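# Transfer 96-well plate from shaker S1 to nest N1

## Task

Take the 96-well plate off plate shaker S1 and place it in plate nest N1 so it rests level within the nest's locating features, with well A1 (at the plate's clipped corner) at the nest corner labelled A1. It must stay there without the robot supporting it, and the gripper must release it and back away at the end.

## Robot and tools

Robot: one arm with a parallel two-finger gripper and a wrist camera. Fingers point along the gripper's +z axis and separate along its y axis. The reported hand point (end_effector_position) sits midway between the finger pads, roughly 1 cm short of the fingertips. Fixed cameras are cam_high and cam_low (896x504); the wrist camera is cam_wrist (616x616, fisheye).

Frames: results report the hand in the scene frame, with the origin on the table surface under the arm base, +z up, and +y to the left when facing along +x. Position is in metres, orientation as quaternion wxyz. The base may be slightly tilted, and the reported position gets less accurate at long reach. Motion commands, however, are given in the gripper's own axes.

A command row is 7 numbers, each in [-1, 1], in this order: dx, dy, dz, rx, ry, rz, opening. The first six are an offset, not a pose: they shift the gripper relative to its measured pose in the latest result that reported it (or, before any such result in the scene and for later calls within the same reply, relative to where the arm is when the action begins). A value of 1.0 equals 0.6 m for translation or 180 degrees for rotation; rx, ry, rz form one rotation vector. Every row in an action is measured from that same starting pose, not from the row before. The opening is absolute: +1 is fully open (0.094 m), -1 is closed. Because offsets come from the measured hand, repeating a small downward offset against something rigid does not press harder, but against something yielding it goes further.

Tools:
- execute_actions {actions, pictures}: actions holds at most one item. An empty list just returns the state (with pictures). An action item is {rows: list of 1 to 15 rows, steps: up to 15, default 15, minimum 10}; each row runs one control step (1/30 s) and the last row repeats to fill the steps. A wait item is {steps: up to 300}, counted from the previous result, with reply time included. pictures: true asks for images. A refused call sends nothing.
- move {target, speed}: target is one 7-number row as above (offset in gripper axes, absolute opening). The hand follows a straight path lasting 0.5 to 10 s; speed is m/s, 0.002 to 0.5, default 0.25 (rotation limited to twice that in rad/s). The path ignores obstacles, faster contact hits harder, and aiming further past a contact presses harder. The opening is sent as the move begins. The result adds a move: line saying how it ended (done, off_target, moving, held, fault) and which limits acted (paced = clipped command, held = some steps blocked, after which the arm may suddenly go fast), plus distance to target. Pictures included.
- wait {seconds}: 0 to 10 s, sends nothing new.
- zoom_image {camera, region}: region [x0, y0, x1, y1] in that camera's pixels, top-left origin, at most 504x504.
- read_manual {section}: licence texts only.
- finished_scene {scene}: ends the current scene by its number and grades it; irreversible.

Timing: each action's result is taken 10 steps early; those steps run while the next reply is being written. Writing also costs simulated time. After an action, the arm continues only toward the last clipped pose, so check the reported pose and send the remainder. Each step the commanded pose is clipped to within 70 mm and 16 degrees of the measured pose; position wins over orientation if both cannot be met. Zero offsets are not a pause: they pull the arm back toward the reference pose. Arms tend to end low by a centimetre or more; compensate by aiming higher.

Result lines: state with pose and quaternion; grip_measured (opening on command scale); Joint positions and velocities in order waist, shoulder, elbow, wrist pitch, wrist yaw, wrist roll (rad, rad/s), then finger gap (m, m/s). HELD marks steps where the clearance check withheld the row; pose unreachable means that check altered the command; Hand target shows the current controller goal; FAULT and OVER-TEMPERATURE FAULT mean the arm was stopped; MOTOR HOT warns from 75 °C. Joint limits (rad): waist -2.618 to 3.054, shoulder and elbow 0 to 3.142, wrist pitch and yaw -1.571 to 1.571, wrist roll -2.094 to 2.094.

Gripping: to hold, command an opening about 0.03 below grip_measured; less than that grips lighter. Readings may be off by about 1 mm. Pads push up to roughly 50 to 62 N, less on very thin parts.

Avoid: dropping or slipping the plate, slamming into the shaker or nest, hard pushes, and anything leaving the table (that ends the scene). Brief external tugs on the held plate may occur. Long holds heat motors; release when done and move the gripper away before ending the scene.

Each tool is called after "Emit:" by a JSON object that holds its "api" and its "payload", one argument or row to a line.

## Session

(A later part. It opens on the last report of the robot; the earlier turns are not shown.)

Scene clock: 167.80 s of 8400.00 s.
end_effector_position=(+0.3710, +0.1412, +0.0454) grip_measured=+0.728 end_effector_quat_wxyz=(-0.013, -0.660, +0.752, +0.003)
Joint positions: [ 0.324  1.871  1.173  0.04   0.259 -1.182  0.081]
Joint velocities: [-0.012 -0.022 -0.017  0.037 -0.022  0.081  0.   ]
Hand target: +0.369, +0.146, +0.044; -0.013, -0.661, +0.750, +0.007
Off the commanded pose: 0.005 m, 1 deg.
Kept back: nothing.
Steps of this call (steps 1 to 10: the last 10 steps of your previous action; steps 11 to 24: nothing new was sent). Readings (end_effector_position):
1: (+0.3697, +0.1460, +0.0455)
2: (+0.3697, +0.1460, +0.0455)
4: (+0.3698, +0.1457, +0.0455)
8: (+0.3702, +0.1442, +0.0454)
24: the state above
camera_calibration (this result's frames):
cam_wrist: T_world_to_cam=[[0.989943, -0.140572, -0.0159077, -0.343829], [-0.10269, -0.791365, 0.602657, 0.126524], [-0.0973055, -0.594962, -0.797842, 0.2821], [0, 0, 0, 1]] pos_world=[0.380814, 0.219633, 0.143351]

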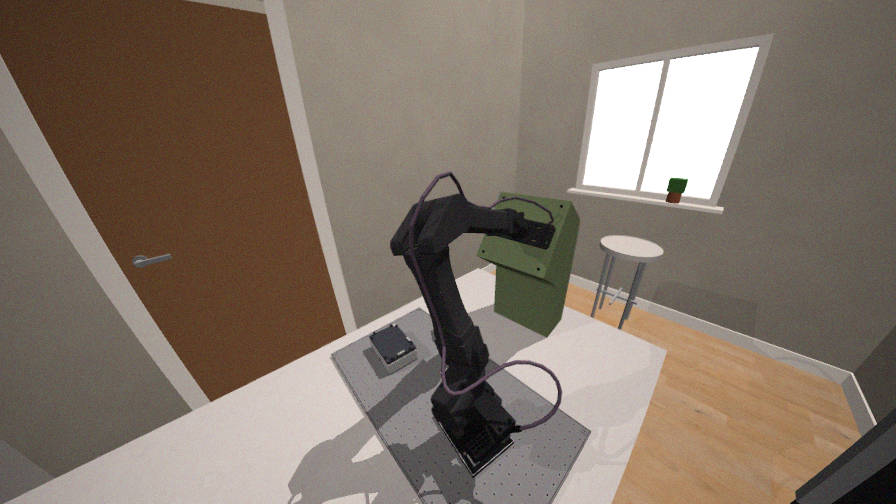

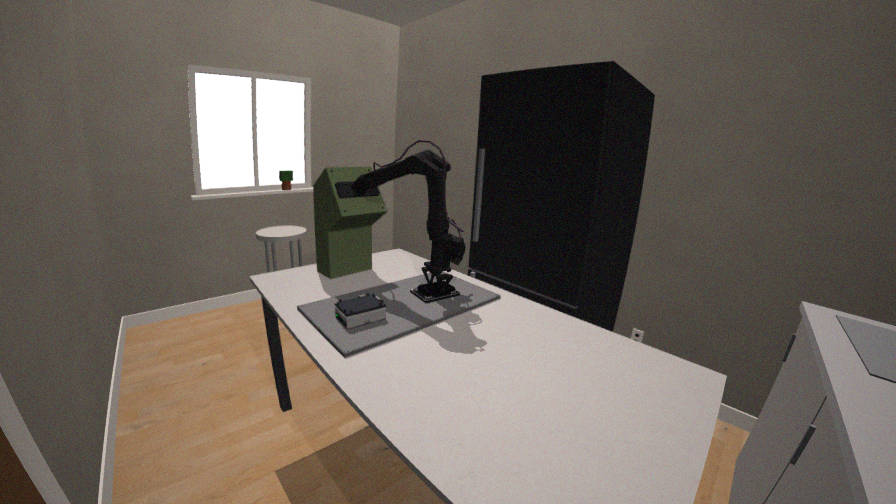

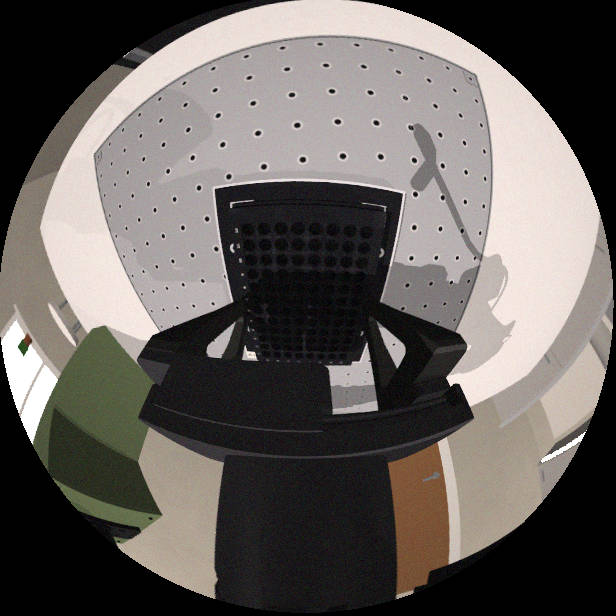

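Emit:
{"api": "execute_actions", "payload": {
  "actions": [
    {"rows": [[-0.0071,0.0031,0.0025,-0.0017,-0.0021,-0.0009,0.695],[-0.0072,0.0024,0.0025,-0.0011,-0.0022,-0.0004,0.695],[-0.0073,0.0017,0.0026,-0.0006,-0.0023,0.0001,0.695],[-0.0074,0.0009,0.0026,0.0,-0.0023,0.0006,0.695],[-0.0075,0.0002,0.0026,0.0006,-0.0024,0.0011,0.695],[-0.0077,-0.0005,0.0027,0.0012,-0.0025,0.0016,0.695],[-0.0078,-0.0012,0.0027,0.0018,-0.0026,0.0021,0.695],[-0.0079,-0.0019,0.0027,0.0024,-0.0027,0.0026,0.695],[-0.0080,-0.0027,0.0027,0.0029,-0.0028,0.0031,0.695],[-0.0081,-0.0034,0.0028,0.0035,-0.0028,0.0036,0.695],[-0.0082,-0.0041,0.0028,0.0041,-0.0029,0.0041,0.695],[-0.0083,-0.0048,0.0028,0.0047,-0.0030,0.0046,0.695]], "steps": 12}
  ],
  "pictures": false
}}

Emit:
{"api": "execute_actions", "payload": {
  "actions": [
    {"steps": 24}
  ],
  "pictures": true
}}

Emit:
{"api": "zoom_image", "payload": {
  "camera": "cam_wrist",
  "region": [215, 175, 400, 250]
}}

Scene clock: 170.07 s of 8400.00 s.
end_effector_position=(+0.3710, +0.1412, +0.0454) grip_measured=+0.728 end_effector_quat_wxyz=(-0.013, -0.660, +0.752, +0.003)
Joint positions: [ 0.324  1.871  1.173  0.04   0.259 -1.182  0.081]
Joint velocities: [-0.002 -0.007 -0.002  0.022  0.007  0.007 -0.   ]
Steps of this call (steps 1 to 66: nothing new was sent; steps 67 to 68: the first 2 steps of this action). Readings (end_effector_position):
67: (+0.3710, +0.1412, +0.0454)
68: the state above

Scene clock: 170.87 s of 8400.00 s.
end_effector_position=(+0.3739, +0.1411, +0.0454) grip_measured=+0.728 end_effector_quat_wxyz=(-0.009, -0.657, +0.754, -0.002)
Joint positions: [ 0.324  1.871  1.173  0.051  0.264 -1.178  0.081]
Joint velocities: [ 0.017 -0.012 -0.002 -0.051 -0.007  0.022 -0.002]
Hand target: +0.374, +0.146, +0.044; -0.004, -0.654, +0.756, +0.000
Off the commanded pose: 0.005 m, 1 deg.
Kept back: nothing.
Steps of this call (steps 1 to 10: the last 10 steps of your previous action; steps 11 to 24: nothing new was sent). Readings (end_effector_position):
1: (+0.3710, +0.1412, +0.0454)
2: (+0.3710, +0.1412, +0.0454)
4: (+0.3710, +0.1410, +0.0454)
8: (+0.3717, +0.1409, +0.0454)
24: the state above
camera_calibration (this result's frames):
cam_wrist: T_world_to_cam=[[0.988946, -0.148231, -0.0036701, -0.345833], [-0.11606, -0.789242, 0.603015, 0.131417], [-0.0922819, -0.595923, -0.797722, 0.280506], [0, 0, 0, 1]] pos_world=[0.383148, 0.219617, 0.143251]

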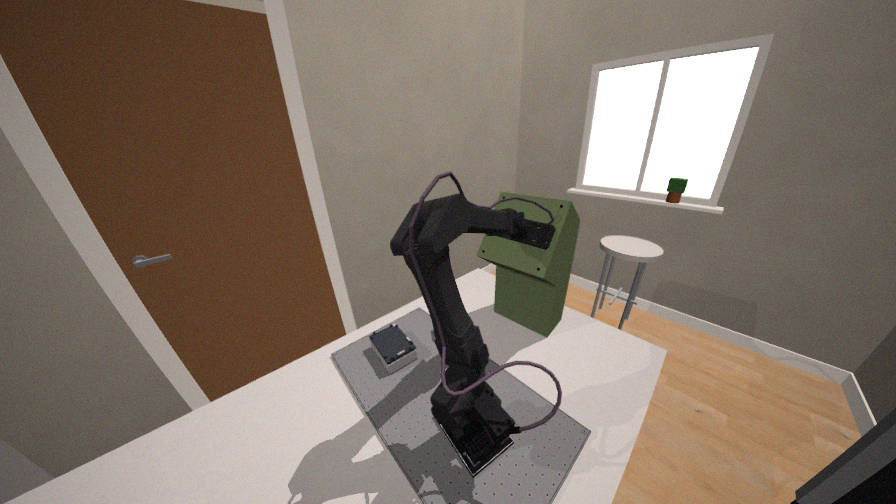

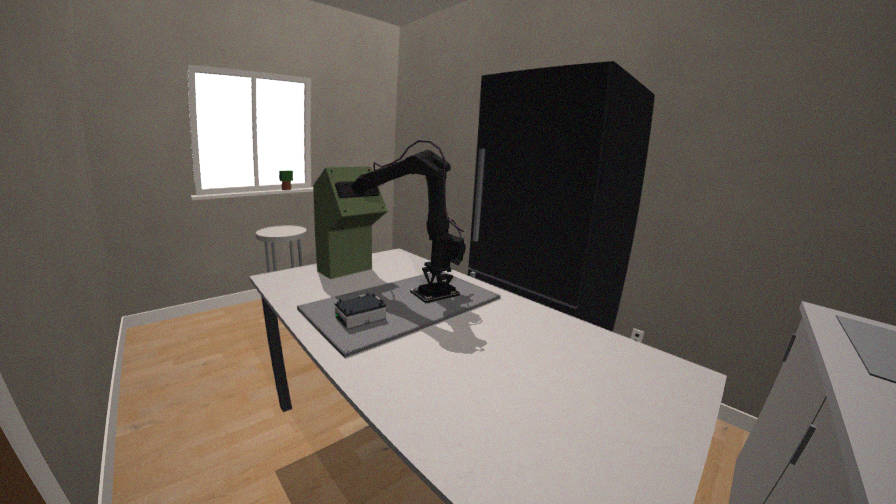

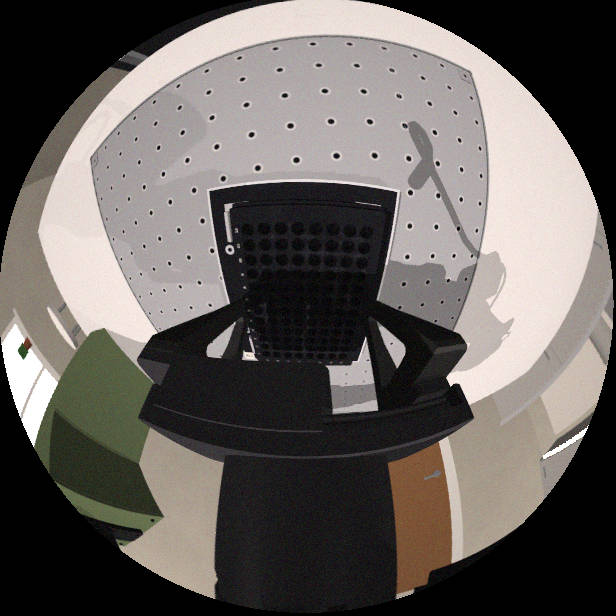

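Region (215, 175, 400, 250) of cam_wrist's 616x616 image, scaled by 2.724, with more detail than that image has; it fills the top 204 rows of this view, and the rest is white.

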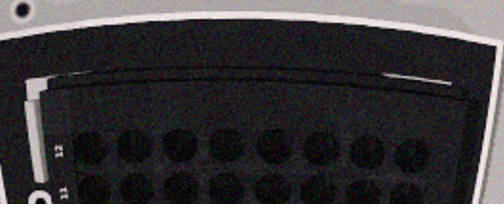

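Emit:
{"api": "execute_actions", "payload": {
  "actions": [
    {"rows": [[-0.0066,0.0004,0.0030,0.0005,-0.0026,0.0022,0.695],[-0.0054,0.0007,0.0031,0.0,-0.0020,0.0022,0.695],[-0.0043,0.0011,0.0033,-0.0004,-0.0015,0.0023,0.695],[-0.0031,0.0014,0.0035,-0.0008,-0.0010,0.0024,0.695],[-0.0020,0.0018,0.0036,-0.0013,-0.0004,0.0024,0.695],[-0.0008,0.0022,0.0038,-0.0017,0.0001,0.0025,0.695],[0.0003,0.0025,0.0040,-0.0021,0.0006,0.0026,0.695],[0.0014,0.0029,0.0041,-0.0026,0.0012,0.0026,0.695],[0.0026,0.0032,0.0043,-0.0030,0.0017,0.0027,0.695],[0.0037,0.0036,0.0045,-0.0034,0.0022,0.0028,0.695],[0.0049,0.0039,0.0046,-0.0039,0.0028,0.0028,0.695],[0.0060,0.0043,0.0048,-0.0043,0.0033,0.0029,0.695]], "steps": 12}
  ],
  "pictures": false
}}

Emit:
{"api": "execute_actions", "payload": {
  "actions": [
    {"steps": 24}
  ],
  "pictures": true
}}

Emit:
{"api": "zoom_image", "payload": {
  "camera": "cam_wrist",
  "region": [215, 175, 400, 250]
}}

Scene clock: 172.73 s of 8400.00 s.
end_effector_position=(+0.3739, +0.1411, +0.0454) grip_measured=+0.728 end_effector_quat_wxyz=(-0.009, -0.657, +0.754, -0.002)
Joint positions: [ 0.324  1.871  1.173  0.051  0.264 -1.178  0.081]
Joint velocities: [ 0.007  0.007 -0.022 -0.037  0.007  0.007  0.001]
Steps of this call (steps 1 to 54: nothing new was sent; steps 55 to 56: the first 2 steps of this action). Readings (end_effector_position):
55: (+0.3739, +0.1411, +0.0454)
56: the state above

Scene clock: 173.53 s of 8400.00 s.
end_effector_position=(+0.3739, +0.1407, +0.0454) grip_measured=+0.728 end_effector_quat_wxyz=(-0.009, -0.656, +0.755, -0.003)
Joint positions: [ 0.324  1.871  1.173  0.051  0.266 -1.176  0.081]
Joint velocities: [-0.007 -0.002  0.002  0.022 -0.007  0.007  0.   ]
Hand target: +0.371, +0.138, +0.043; -0.017, -0.653, +0.757, -0.000
Off the commanded pose: 0.005 m, 1 deg.
Kept back: nothing.
Steps of this call (steps 1 to 10: the last 10 steps of your previous action; steps 11 to 24: nothing new was sent). Readings (end_effector_position):
1: (+0.3739, +0.1411, +0.0454)
2: (+0.3739, +0.1411, +0.0454)
4: (+0.3739, +0.1410, +0.0454)
8: (+0.3739, +0.1409, +0.0454)
24: the state above
camera_calibration (this result's frames):
cam_wrist: T_world_to_cam=[[0.988738, -0.149625, -0.00323329, -0.345627], [-0.117255, -0.787899, 0.604538, 0.131323], [-0.0930014, -0.597351, -0.79657, 0.280718], [0, 0, 0, 1]] pos_world=[0.38324, 0.219442, 0.143104]

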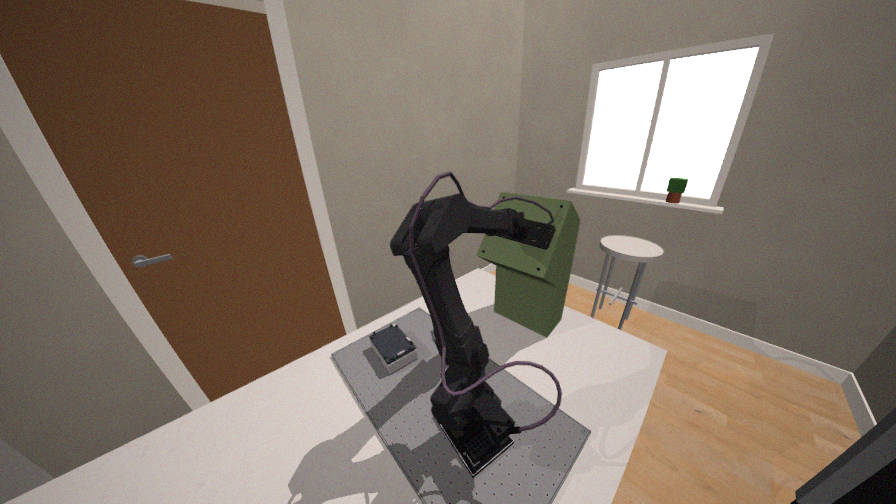

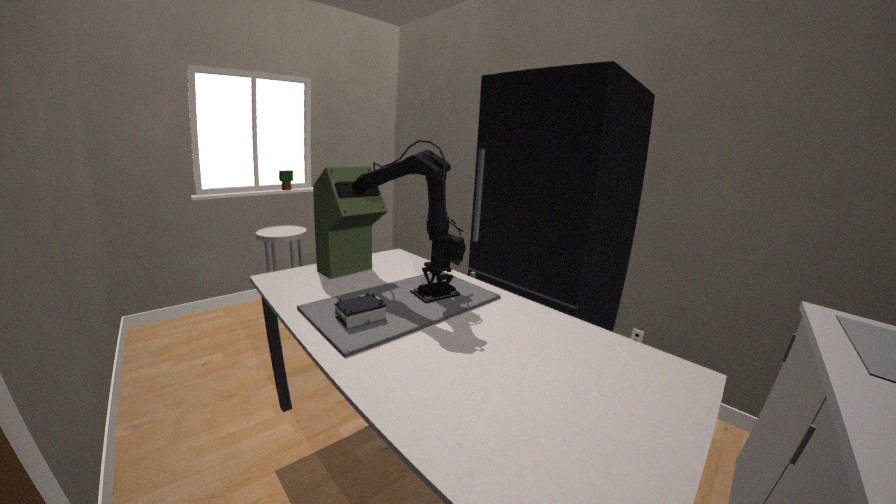

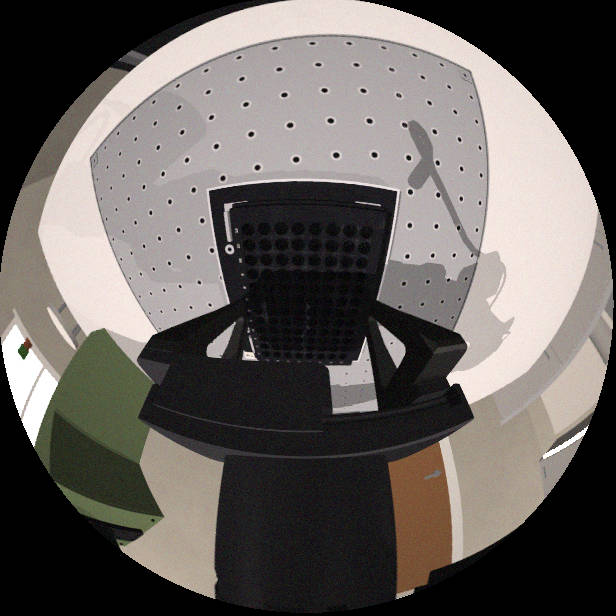

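Region (215, 175, 400, 250) of cam_wrist's 616x616 image, scaled by 2.724, with more detail than that image has; it fills the top 204 rows of this view, and the rest is white.

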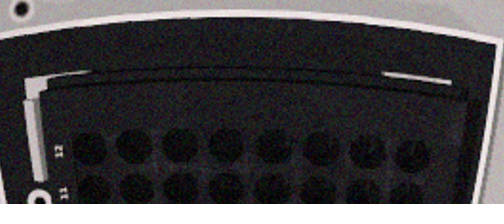

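Emit:
{"api": "execute_actions", "payload": {
  "actions": [
    {"rows": [[0.0058,0.0046,0.0049,-0.0047,0.0029,0.0024,0.695],[0.0063,0.0048,0.0049,-0.0048,0.0032,0.0022,0.695],[0.0068,0.0049,0.0050,-0.0050,0.0034,0.0021,0.695],[0.0073,0.0050,0.0051,-0.0051,0.0036,0.0020,0.695],[0.0078,0.0052,0.0052,-0.0053,0.0039,0.0018,0.695],[0.0082,0.0053,0.0052,-0.0055,0.0041,0.0017,0.695],[0.0087,0.0054,0.0053,-0.0056,0.0043,0.0016,0.695],[0.0092,0.0055,0.0054,-0.0058,0.0045,0.0015,0.695],[0.0097,0.0057,0.0054,-0.0059,0.0048,0.0013,0.695],[0.0102,0.0058,0.0055,-0.0061,0.0050,0.0012,0.695]], "steps": 12}
  ],
  "pictures": false
}}

Emit:
{"api": "execute_actions", "payload": {
  "actions": [
    {"steps": 24}
  ],
  "pictures": true
}}

Emit:
{"api": "zoom_image", "payload": {
  "camera": "cam_wrist",
  "region": [215, 175, 400, 250]
}}

Scene clock: 175.17 s of 8400.00 s.
end_effector_position=(+0.3738, +0.1407, +0.0454) grip_measured=+0.728 end_effector_quat_wxyz=(-0.010, -0.656, +0.755, -0.003)
Joint positions: [ 0.324  1.871  1.173  0.051  0.266 -1.176  0.081]
Joint velocities: [ 0.002  0.002 -0.002  0.037 -0.022  0.037  0.001]
Steps of this call (steps 1 to 47: nothing new was sent; steps 48 to 49: the first 2 steps of this action). Readings (end_effector_position):
48: (+0.3738, +0.1407, +0.0454)
49: the state above

Scene clock: 175.97 s of 8400.00 s.
end_effector_position=(+0.3732, +0.1381, +0.0450) grip_measured=+0.728 end_effector_quat_wxyz=(-0.013, -0.656, +0.755, -0.003)
Joint positions: [ 0.32   1.871  1.173  0.046  0.266 -1.176  0.081]
Joint velocities: [-0.012  0.002 -0.022 -0.051  0.007  0.022 -0.003]
Hand target: +0.369, +0.135, +0.042; -0.022, -0.654, +0.756, -0.001
Off the commanded pose: 0.005 m, 1 deg.
Kept back: nothing.
Steps of this call (steps 1 to 10: the last 10 steps of your previous action; steps 11 to 24: nothing new was sent). Readings (end_effector_position):
1: (+0.3737, +0.1407, +0.0454)
2: (+0.3736, +0.1406, +0.0454)
4: (+0.3735, +0.1404, +0.0454)
8: (+0.3732, +0.1387, +0.0451)
24: the state above
camera_calibration (this result's frames):
cam_wrist: T_world_to_cam=[[0.988508, -0.151018, -0.00668122, -0.344914], [-0.115736, -0.784519, 0.609208, 0.128143], [-0.0972427, -0.601434, -0.792982, 0.28073], [0, 0, 0, 1]] pos_world=[0.38308, 0.217283, 0.142243]

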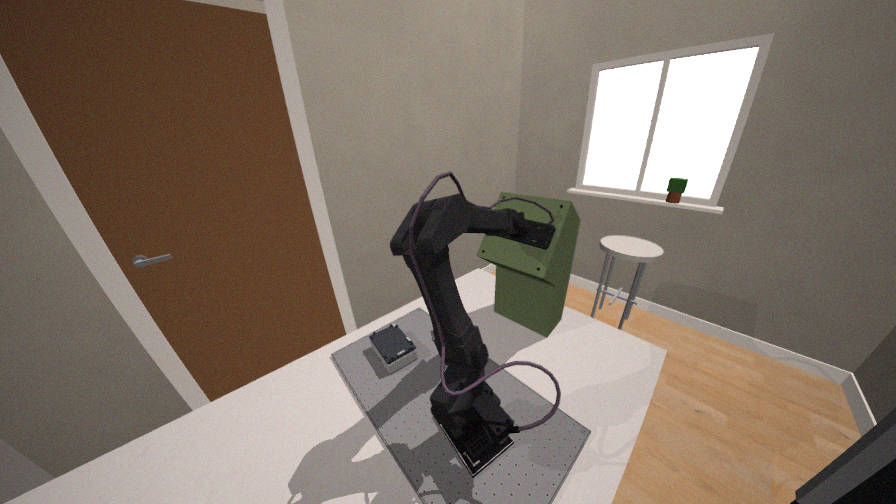

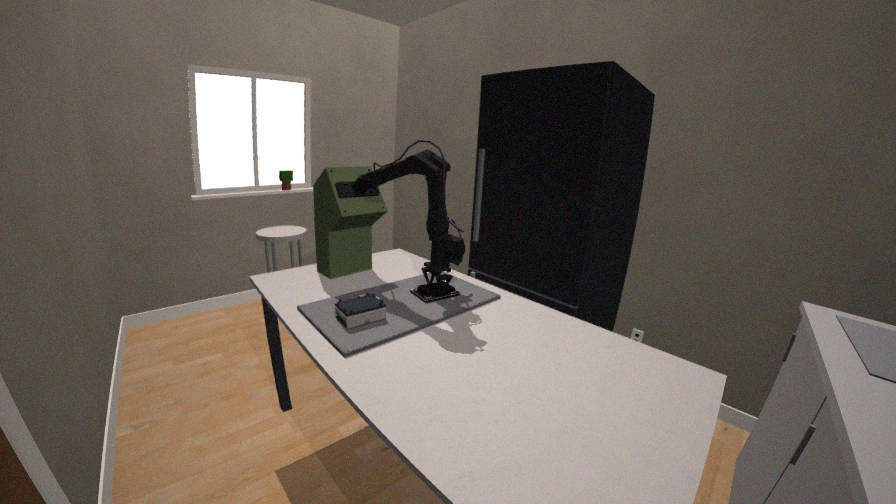

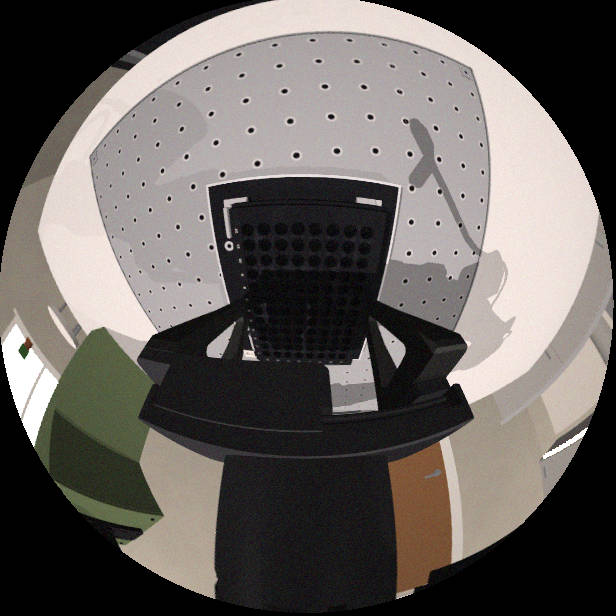

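Region (215, 175, 400, 250) of cam_wrist's 616x616 image, scaled by 2.724, with more detail than that image has; it fills the top 204 rows of this view, and the rest is white.

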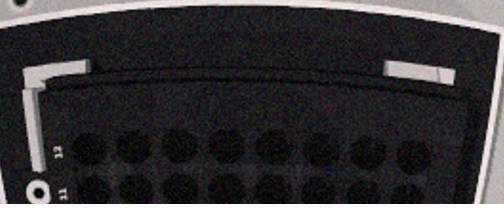

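Emit:
{"api": "execute_actions", "payload": {
  "actions": [
    {"rows": [[0.0051,0.0057,0.0048,-0.0054,0.0026,0.0006,0.695],[0.0044,0.0061,0.0047,-0.0057,0.0020,0.0006,0.695],[0.0036,0.0065,0.0047,-0.0061,0.0015,0.0005,0.695],[0.0029,0.0069,0.0046,-0.0064,0.0010,0.0005,0.695],[0.0022,0.0073,0.0046,-0.0068,0.0005,0.0004,0.695],[0.0015,0.0077,0.0045,-0.0072,0.0,0.0004,0.695],[0.0008,0.0080,0.0045,-0.0075,-0.0006,0.0003,0.695],[0.0001,0.0084,0.0044,-0.0079,-0.0011,0.0002,0.695],[-0.0006,0.0088,0.0044,-0.0082,-0.0016,0.0002,0.695],[-0.0014,0.0092,0.0043,-0.0086,-0.0021,0.0001,0.695],[-0.0021,0.0096,0.0043,-0.0089,-0.0027,0.0001,0.695],[-0.0028,0.0100,0.0042,-0.0093,-0.0032,0.0,0.695]], "steps": 12}
  ],
  "pictures": false
}}

Emit:
{"api": "execute_actions", "payload": {
  "actions": [
    {"steps": 24}
  ],
  "pictures": true
}}

Emit:
{"api": "zoom_image", "payload": {
  "camera": "cam_wrist",
  "region": [215, 175, 400, 250]
}}

Scene clock: 177.37 s of 8400.00 s.
end_effector_position=(+0.3731, +0.1381, +0.0450) grip_measured=+0.728 end_effector_quat_wxyz=(-0.013, -0.656, +0.755, -0.003)
Joint positions: [ 0.32   1.871  1.173  0.046  0.266 -1.176  0.081]
Joint velocities: [ 0.007 -0.002 -0.022 -0.022  0.037  0.022 -0.   ]
Steps of this call (steps 1 to 40: nothing new was sent; steps 41 to 42: the first 2 steps of this action). Readings (end_effector_position):
41: (+0.3731, +0.1381, +0.0450)
42: the state above

Scene clock: 178.17 s of 8400.00 s.
end_effector_position=(+0.3724, +0.1382, +0.0450) grip_measured=+0.728 end_effector_quat_wxyz=(-0.014, -0.656, +0.755, -0.002)
Joint positions: [ 0.32   1.871  1.173  0.043  0.264 -1.176  0.081]
Joint velocities: [ 0.012 -0.012  0.012 -0.022  0.037 -0.037  0.   ]
Hand target: +0.367, +0.140, +0.043; -0.018, -0.655, +0.755, +0.011
Off the commanded pose: 0.006 m, 2 deg.
Kept back: nothing.
Steps of this call (steps 1 to 10: the last 10 steps of your previous action; steps 11 to 24: nothing new was sent). Readings (end_effector_position):
1: (+0.3731, +0.1381, +0.0450)
2: (+0.3731, +0.1381, +0.0450)
4: (+0.3730, +0.1380, +0.0450)
8: (+0.3727, +0.1381, +0.0450)
24: the state above
camera_calibration (this result's frames):
cam_wrist: T_world_to_cam=[[0.988587, -0.150306, -0.0101576, -0.344072], [-0.113141, -0.785281, 0.608714, 0.127317], [-0.0994699, -0.600618, -0.793325, 0.281478], [0, 0, 0, 1]] pos_world=[0.382548, 0.217325, 0.142309]

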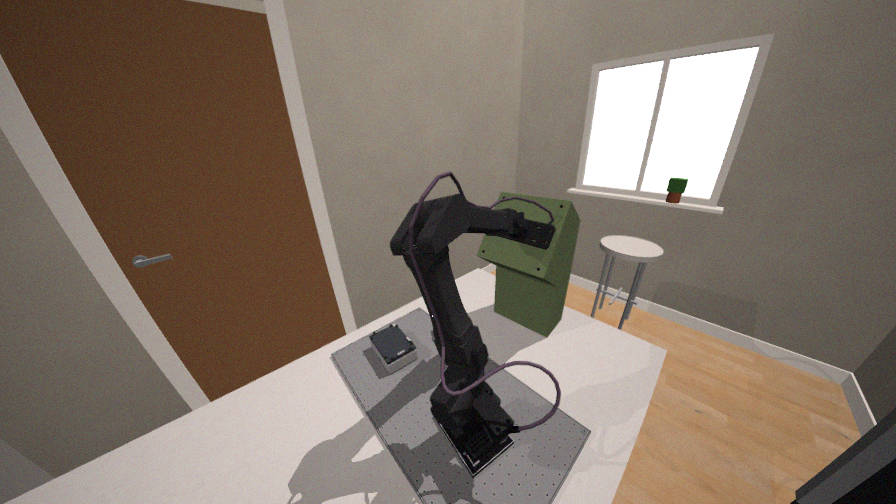

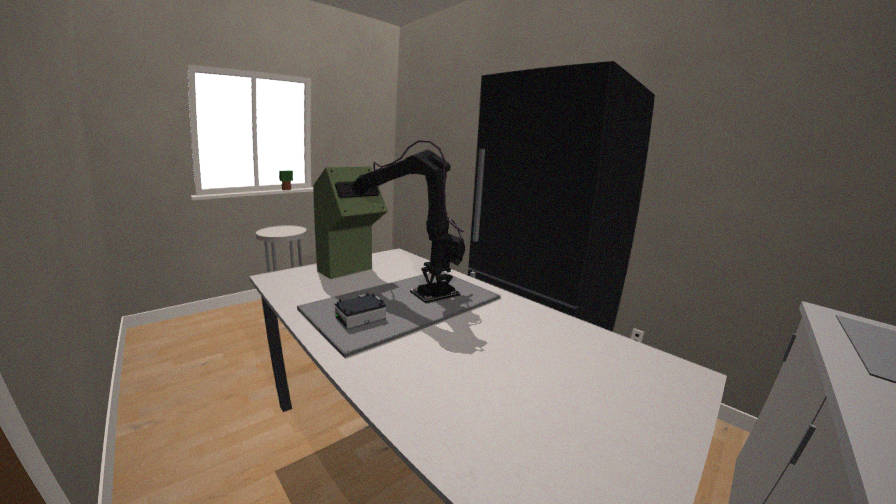

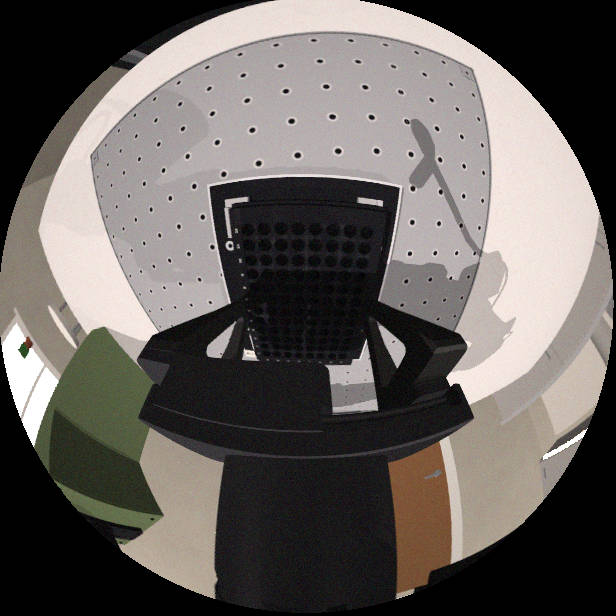

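Region (215, 175, 400, 250) of cam_wrist's 616x616 image, scaled by 2.724, with more detail than that image has; it fills the top 204 rows of this view, and the rest is white.

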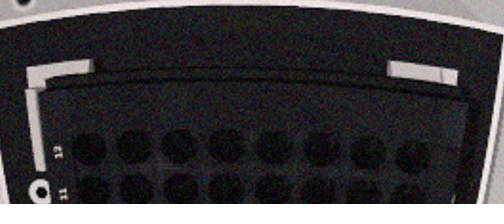

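Emit:
{"api": "execute_actions", "payload": {
  "actions": [
    {"rows": [[-0.0031,0.0089,0.0042,-0.0081,-0.0034,0.0002,0.695],[-0.0034,0.0088,0.0042,-0.0081,-0.0037,0.0002,0.695],[-0.0037,0.0087,0.0042,-0.0081,-0.0039,0.0002,0.695],[-0.0040,0.0086,0.0042,-0.0081,-0.0042,0.0002,0.695],[-0.0043,0.0085,0.0042,-0.0080,-0.0045,0.0002,0.695],[-0.0046,0.0085,0.0042,-0.0080,-0.0048,0.0002,0.695],[-0.0049,0.0084,0.0042,-0.0080,-0.0050,0.0002,0.695],[-0.0052,0.0083,0.0042,-0.0080,-0.0053,0.0002,0.695]], "steps": 12}
  ],
  "pictures": false
}}

Emit:
{"api": "execute_actions", "payload": {
  "actions": [
    {"steps": 24}
  ],
  "pictures": true
}}

Emit:
{"api": "zoom_image", "payload": {
  "camera": "cam_wrist",
  "region": [215, 175, 400, 250]
}}

Scene clock: 179.70 s of 8400.00 s.
end_effector_position=(+0.3724, +0.1383, +0.0450) grip_measured=+0.728 end_effector_quat_wxyz=(-0.014, -0.656, +0.755, -0.002)
Joint positions: [ 0.32   1.871  1.173  0.043  0.264 -1.176  0.081]
Joint velocities: [-0.002  0.002  0.007 -0.037 -0.051 -0.037 -0.   ]
Steps of this call (steps 1 to 44: nothing new was sent; steps 45 to 46: the first 2 steps of this action). Readings (end_effector_position):
45: (+0.3724, +0.1382, +0.0450)
46: the state above

Scene clock: 180.50 s of 8400.00 s.
end_effector_position=(+0.3723, +0.1386, +0.0450) grip_measured=+0.728 end_effector_quat_wxyz=(-0.013, -0.656, +0.755, -0.001)
Joint positions: [ 0.32   1.871  1.173  0.043  0.262 -1.176  0.081]
Joint velocities: [-0.002  0.002  0.007 -0.066  0.007 -0.066 -0.   ]
Hand target: +0.368, +0.142, +0.043; -0.015, -0.655, +0.755, +0.013
Off the commanded pose: 0.006 m, 2 deg.
Kept back: nothing.
Steps of this call (steps 1 to 10: the last 10 steps of your previous action; steps 11 to 24: nothing new was sent). Readings (end_effector_position):
1: (+0.3724, +0.1383, +0.0450)
2: (+0.3723, +0.1384, +0.0450)
4: (+0.3723, +0.1384, +0.0450)
8: (+0.3723, +0.1386, +0.0450)
24: the state above
camera_calibration (this result's frames):
cam_wrist: T_world_to_cam=[[0.988576, -0.15033, -0.0109098, -0.343896], [-0.112883, -0.786398, 0.607318, 0.127691], [-0.0998774, -0.599148, -0.794384, 0.281659], [0, 0, 0, 1]] pos_world=[0.382513, 0.217474, 0.142445]

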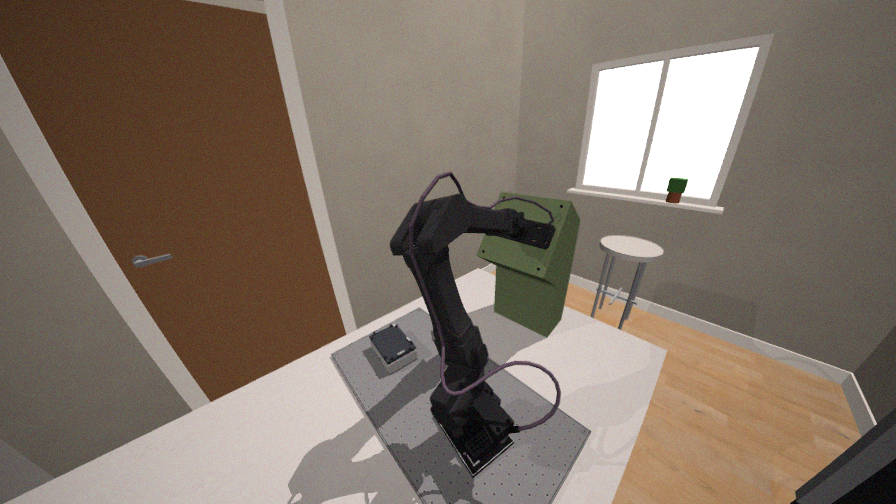

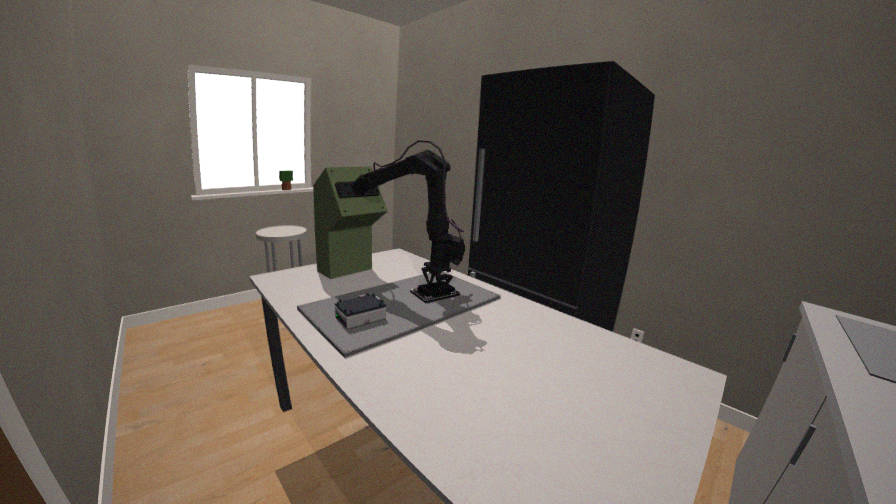

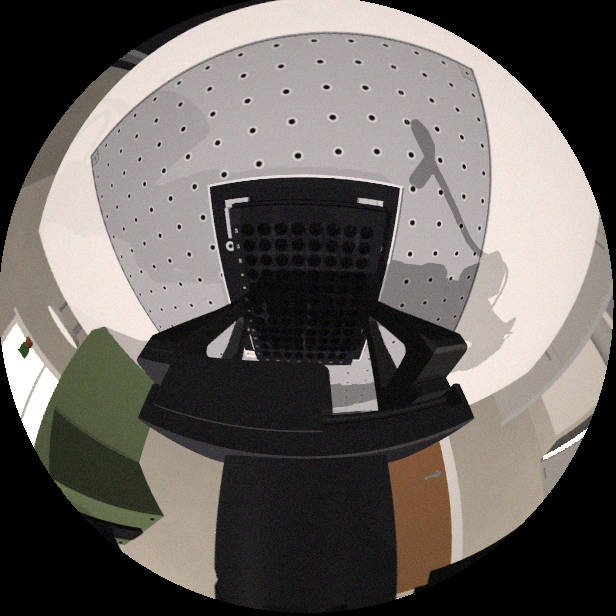

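Region (215, 175, 400, 250) of cam_wrist's 616x616 image, scaled by 2.724, with more detail than that image has; it fills the top 204 rows of this view, and the rest is white.

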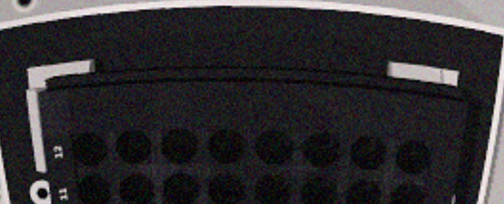

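Emit:
{"api": "execute_actions", "payload": {
  "actions": [
    {"rows": [[-0.0047,0.0087,0.0048,-0.0079,-0.0048,0.0002,0.695],[-0.0047,0.0093,0.0054,-0.0082,-0.0048,0.0002,0.695],[-0.0048,0.0100,0.0060,-0.0084,-0.0049,0.0002,0.695],[-0.0048,0.0107,0.0066,-0.0086,-0.0049,0.0002,0.695],[-0.0049,0.0113,0.0072,-0.0088,-0.0049,0.0002,0.695],[-0.0050,0.0120,0.0078,-0.0091,-0.0050,0.0002,0.695],[-0.0050,0.0127,0.0085,-0.0093,-0.0050,0.0002,0.695],[-0.0051,0.0133,0.0091,-0.0095,-0.0050,0.0002,0.695],[-0.0051,0.0140,0.0097,-0.0097,-0.0050,0.0002,0.695],[-0.0052,0.0147,0.0103,-0.0100,-0.0051,0.0002,0.695],[-0.0052,0.0153,0.0109,-0.0102,-0.0051,0.0002,0.695],[-0.0053,0.0160,0.0115,-0.0104,-0.0051,0.0002,0.695]], "steps": 12}
  ],
  "pictures": false
}}

Emit:
{"api": "execute_actions", "payload": {
  "actions": [
    {"steps": 24}
  ],
  "pictures": true
}}

Emit:
{"api": "zoom_image", "payload": {
  "camera": "cam_wrist",
  "region": [215, 175, 400, 250]
}}

Scene clock: 182.47 s of 8400.00 s.
end_effector_position=(+0.3723, +0.1386, +0.0450) grip_measured=+0.728 end_effector_quat_wxyz=(-0.013, -0.656, +0.755, -0.001)
Joint positions: [ 0.32   1.871  1.173  0.043  0.262 -1.176  0.081]
Joint velocities: [ 0.002  0.002 -0.022 -0.037 -0.051  0.022  0.002]
Steps of this call (steps 1 to 57: nothing new was sent; steps 58 to 59: the first 2 steps of this action). Readings (end_effector_position):
58: (+0.3723, +0.1386, +0.0450)
59: the state above

Scene clock: 183.27 s of 8400.00 s.
end_effector_position=(+0.3692, +0.1387, +0.0430) grip_measured=+0.728 end_effector_quat_wxyz=(-0.016, -0.655, +0.755, +0.002)
Joint positions: [ 0.32   1.879  1.173  0.043  0.26  -1.173  0.081]
Joint velocities: [ 0.007  0.002 -0.022  0.007 -0.051 -0.022 -0.   ]
Hand target: +0.363, +0.143, +0.039; -0.018, -0.655, +0.755, +0.016
Off the commanded pose: 0.009 m, 2 deg.
Kept back: nothing.
Steps of this call (steps 1 to 10: the last 10 steps of your previous action; steps 11 to 24: nothing new was sent). Readings (end_effector_position):
1: (+0.3723, +0.1386, +0.0450)
2: (+0.3723, +0.1386, +0.0450)
4: (+0.3723, +0.1386, +0.0450)
8: (+0.3723, +0.1386, +0.0450)
24: the state above
camera_calibration (this result's frames):
cam_wrist: T_world_to_cam=[[0.988326, -0.151258, -0.0182261, -0.340311], [-0.109169, -0.786551, 0.607799, 0.127323], [-0.10627, -0.598714, -0.793882, 0.28213], [0, 0, 0, 1]] pos_world=[0.38022, 0.217586, 0.140388]

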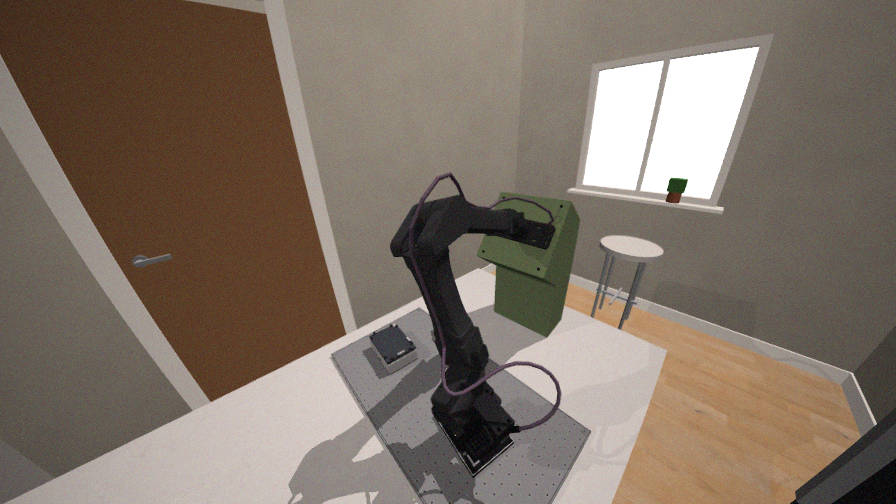

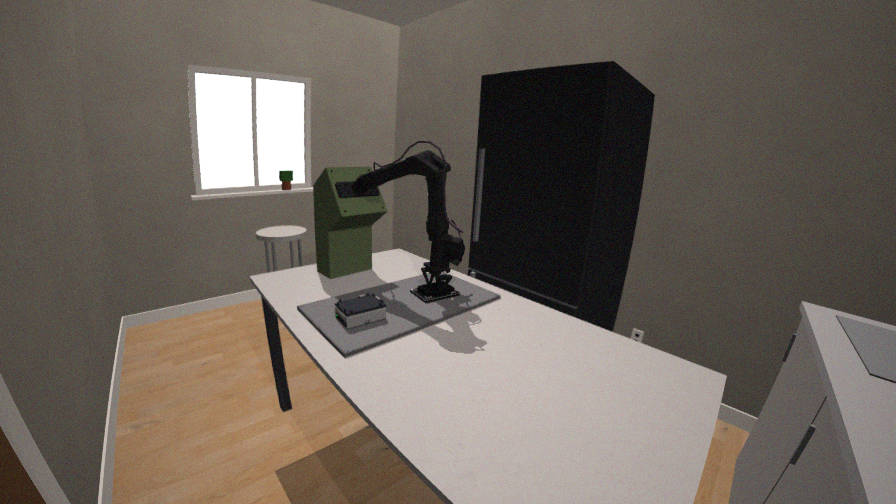

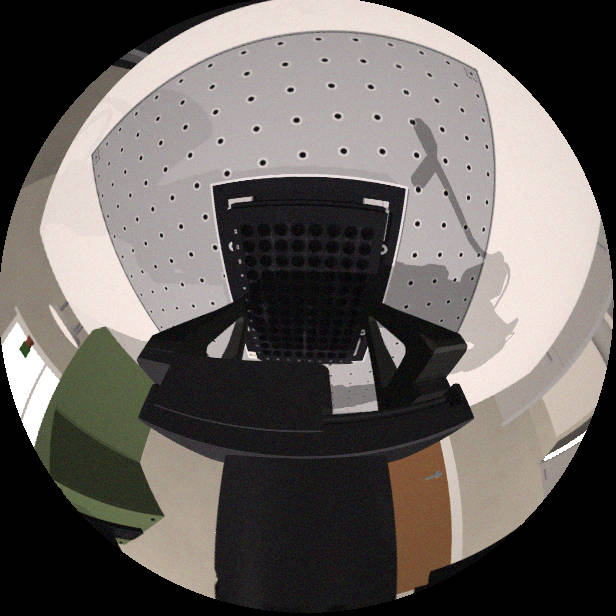

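Region (215, 175, 400, 250) of cam_wrist's 616x616 image, scaled by 2.724, with more detail than that image has; it fills the top 204 rows of this view, and the rest is white.

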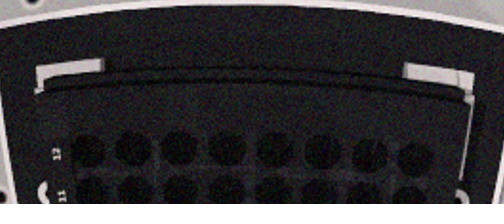

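Emit:
{"api": "execute_actions", "payload": {
  "actions": [
    {"rows": [[-0.0062,0.0102,0.0080,-0.0077,-0.0055,-0.0002,0.695],[-0.0064,0.0096,0.0079,-0.0074,-0.0057,-0.0003,0.695],[-0.0066,0.0090,0.0078,-0.0070,-0.0059,-0.0005,0.695],[-0.0068,0.0084,0.0076,-0.0066,-0.0061,-0.0006,0.695],[-0.0070,0.0078,0.0075,-0.0063,-0.0063,-0.0008,0.695],[-0.0072,0.0073,0.0074,-0.0059,-0.0065,-0.0009,0.695],[-0.0073,0.0067,0.0072,-0.0055,-0.0067,-0.0011,0.695],[-0.0075,0.0061,0.0071,-0.0052,-0.0069,-0.0012,0.695],[-0.0077,0.0055,0.0069,-0.0048,-0.0071,-0.0014,0.695],[-0.0079,0.0049,0.0068,-0.0044,-0.0073,-0.0015,0.695],[-0.0081,0.0043,0.0066,-0.0041,-0.0075,-0.0017,0.695],[-0.0083,0.0037,0.0065,-0.0037,-0.0077,-0.0018,0.695]], "steps": 12}
  ],
  "pictures": false
}}

Emit:
{"api": "execute_actions", "payload": {
  "actions": [
    {"steps": 24}
  ],
  "pictures": true
}}

Emit:
{"api": "zoom_image", "payload": {
  "camera": "cam_wrist",
  "region": [215, 175, 400, 250]
}}

Scene clock: 184.50 s of 8400.00 s.
end_effector_position=(+0.3692, +0.1387, +0.0430) grip_measured=+0.728 end_effector_quat_wxyz=(-0.016, -0.655, +0.755, +0.002)
Joint positions: [ 0.32   1.879  1.173  0.043  0.26  -1.173  0.081]
Joint velocities: [-0.002 -0.007  0.002 -0.022  0.022 -0.007 -0.   ]
Steps of this call (steps 1 to 35: nothing new was sent; steps 36 to 37: the first 2 steps of this action). Readings (end_effector_position):
36: (+0.3692, +0.1387, +0.0430)
37: the state above

Scene clock: 185.30 s of 8400.00 s.
end_effector_position=(+0.3693, +0.1388, +0.0430) grip_measured=+0.728 end_effector_quat_wxyz=(-0.016, -0.655, +0.755, +0.002)
Joint positions: [ 0.32   1.879  1.173  0.043  0.26  -1.173  0.081]
Joint velocities: [-0.027 -0.017 -0.002 -0.022 -0.037  0.007 -0.001]
Hand target: +0.368, +0.144, +0.039; -0.010, -0.657, +0.753, +0.014
Off the commanded pose: 0.007 m, 2 deg.
Kept back: nothing.
Steps of this call (steps 1 to 10: the last 10 steps of your previous action; steps 11 to 24: nothing new was sent). Readings (end_effector_position):
1: (+0.3692, +0.1387, +0.0430)
2: (+0.3692, +0.1387, +0.0430)
4: (+0.3692, +0.1387, +0.0430)
8: (+0.3693, +0.1388, +0.0430)
24: the state above
camera_calibration (this result's frames):
cam_wrist: T_world_to_cam=[[0.988315, -0.151353, -0.0180371, -0.340359], [-0.10941, -0.786819, 0.607409, 0.127546], [-0.106125, -0.598338, -0.794185, 0.282095], [0, 0, 0, 1]] pos_world=[0.380275, 0.21763, 0.140424]

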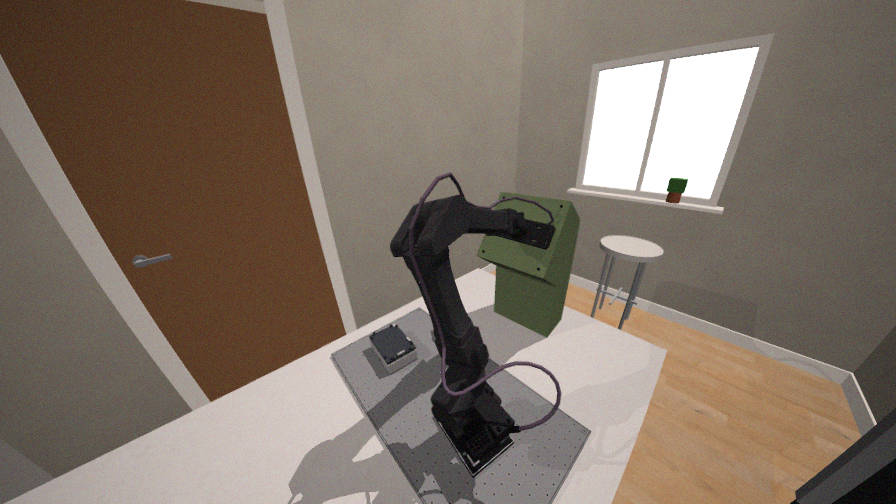

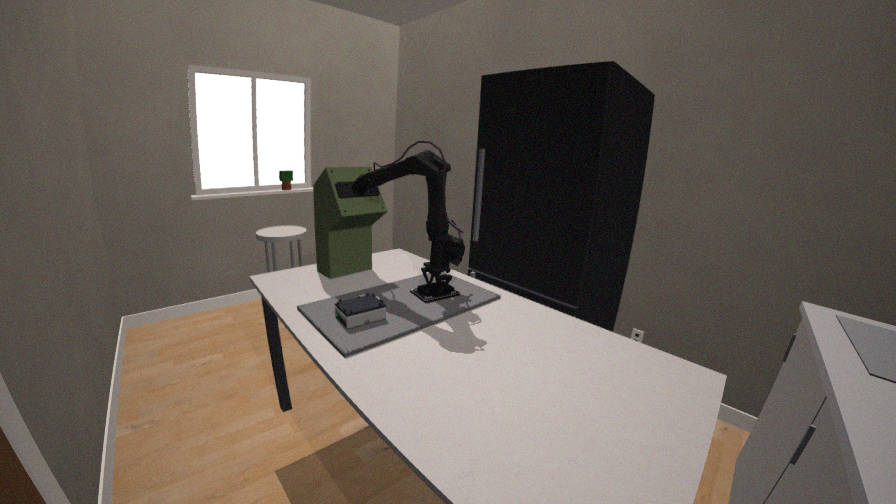

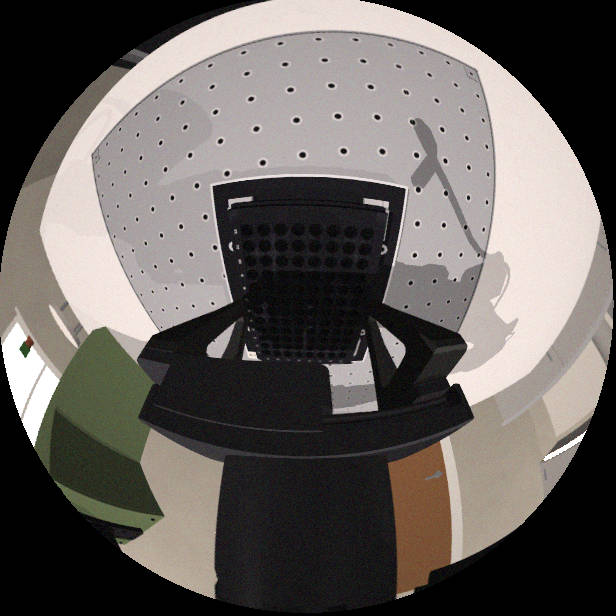

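Region (215, 175, 400, 250) of cam_wrist's 616x616 image, scaled by 2.724, with more detail than that image has; it fills the top 204 rows of this view, and the rest is white.

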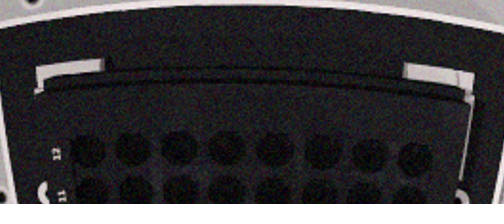

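Emit:
{"api": "zoom_image", "payload": {
  "camera": "cam_low",
  "region": [400, 260, 480, 310]
}}

Emit:
{"api": "zoom_image", "payload": {
  "camera": "cam_high",
  "region": [425, 400, 525, 480]
}}

Region (400, 260, 480, 310) of cam_low's 896x504 image, scaled by 6.300, with more detail than that image has; it fills the top 315 rows of this view, and the rest is white.

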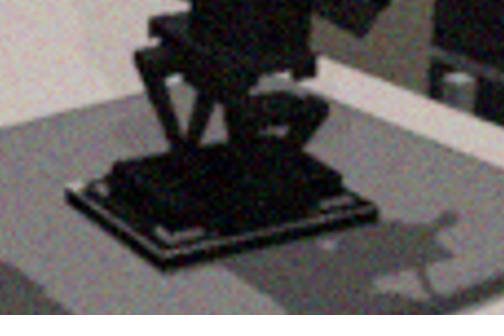

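Region (425, 400, 525, 480) of cam_high's 896x504 image, scaled by 5.040, with more detail than that image has; it fills the top 403 rows of this view, and the rest is white.

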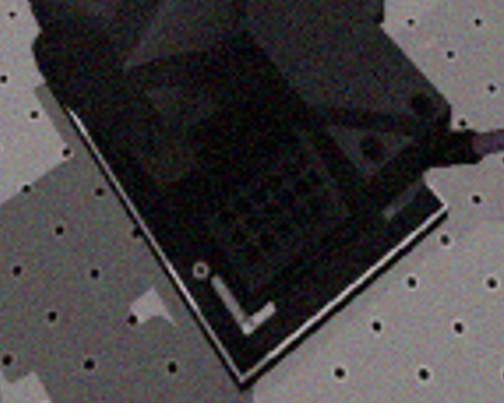

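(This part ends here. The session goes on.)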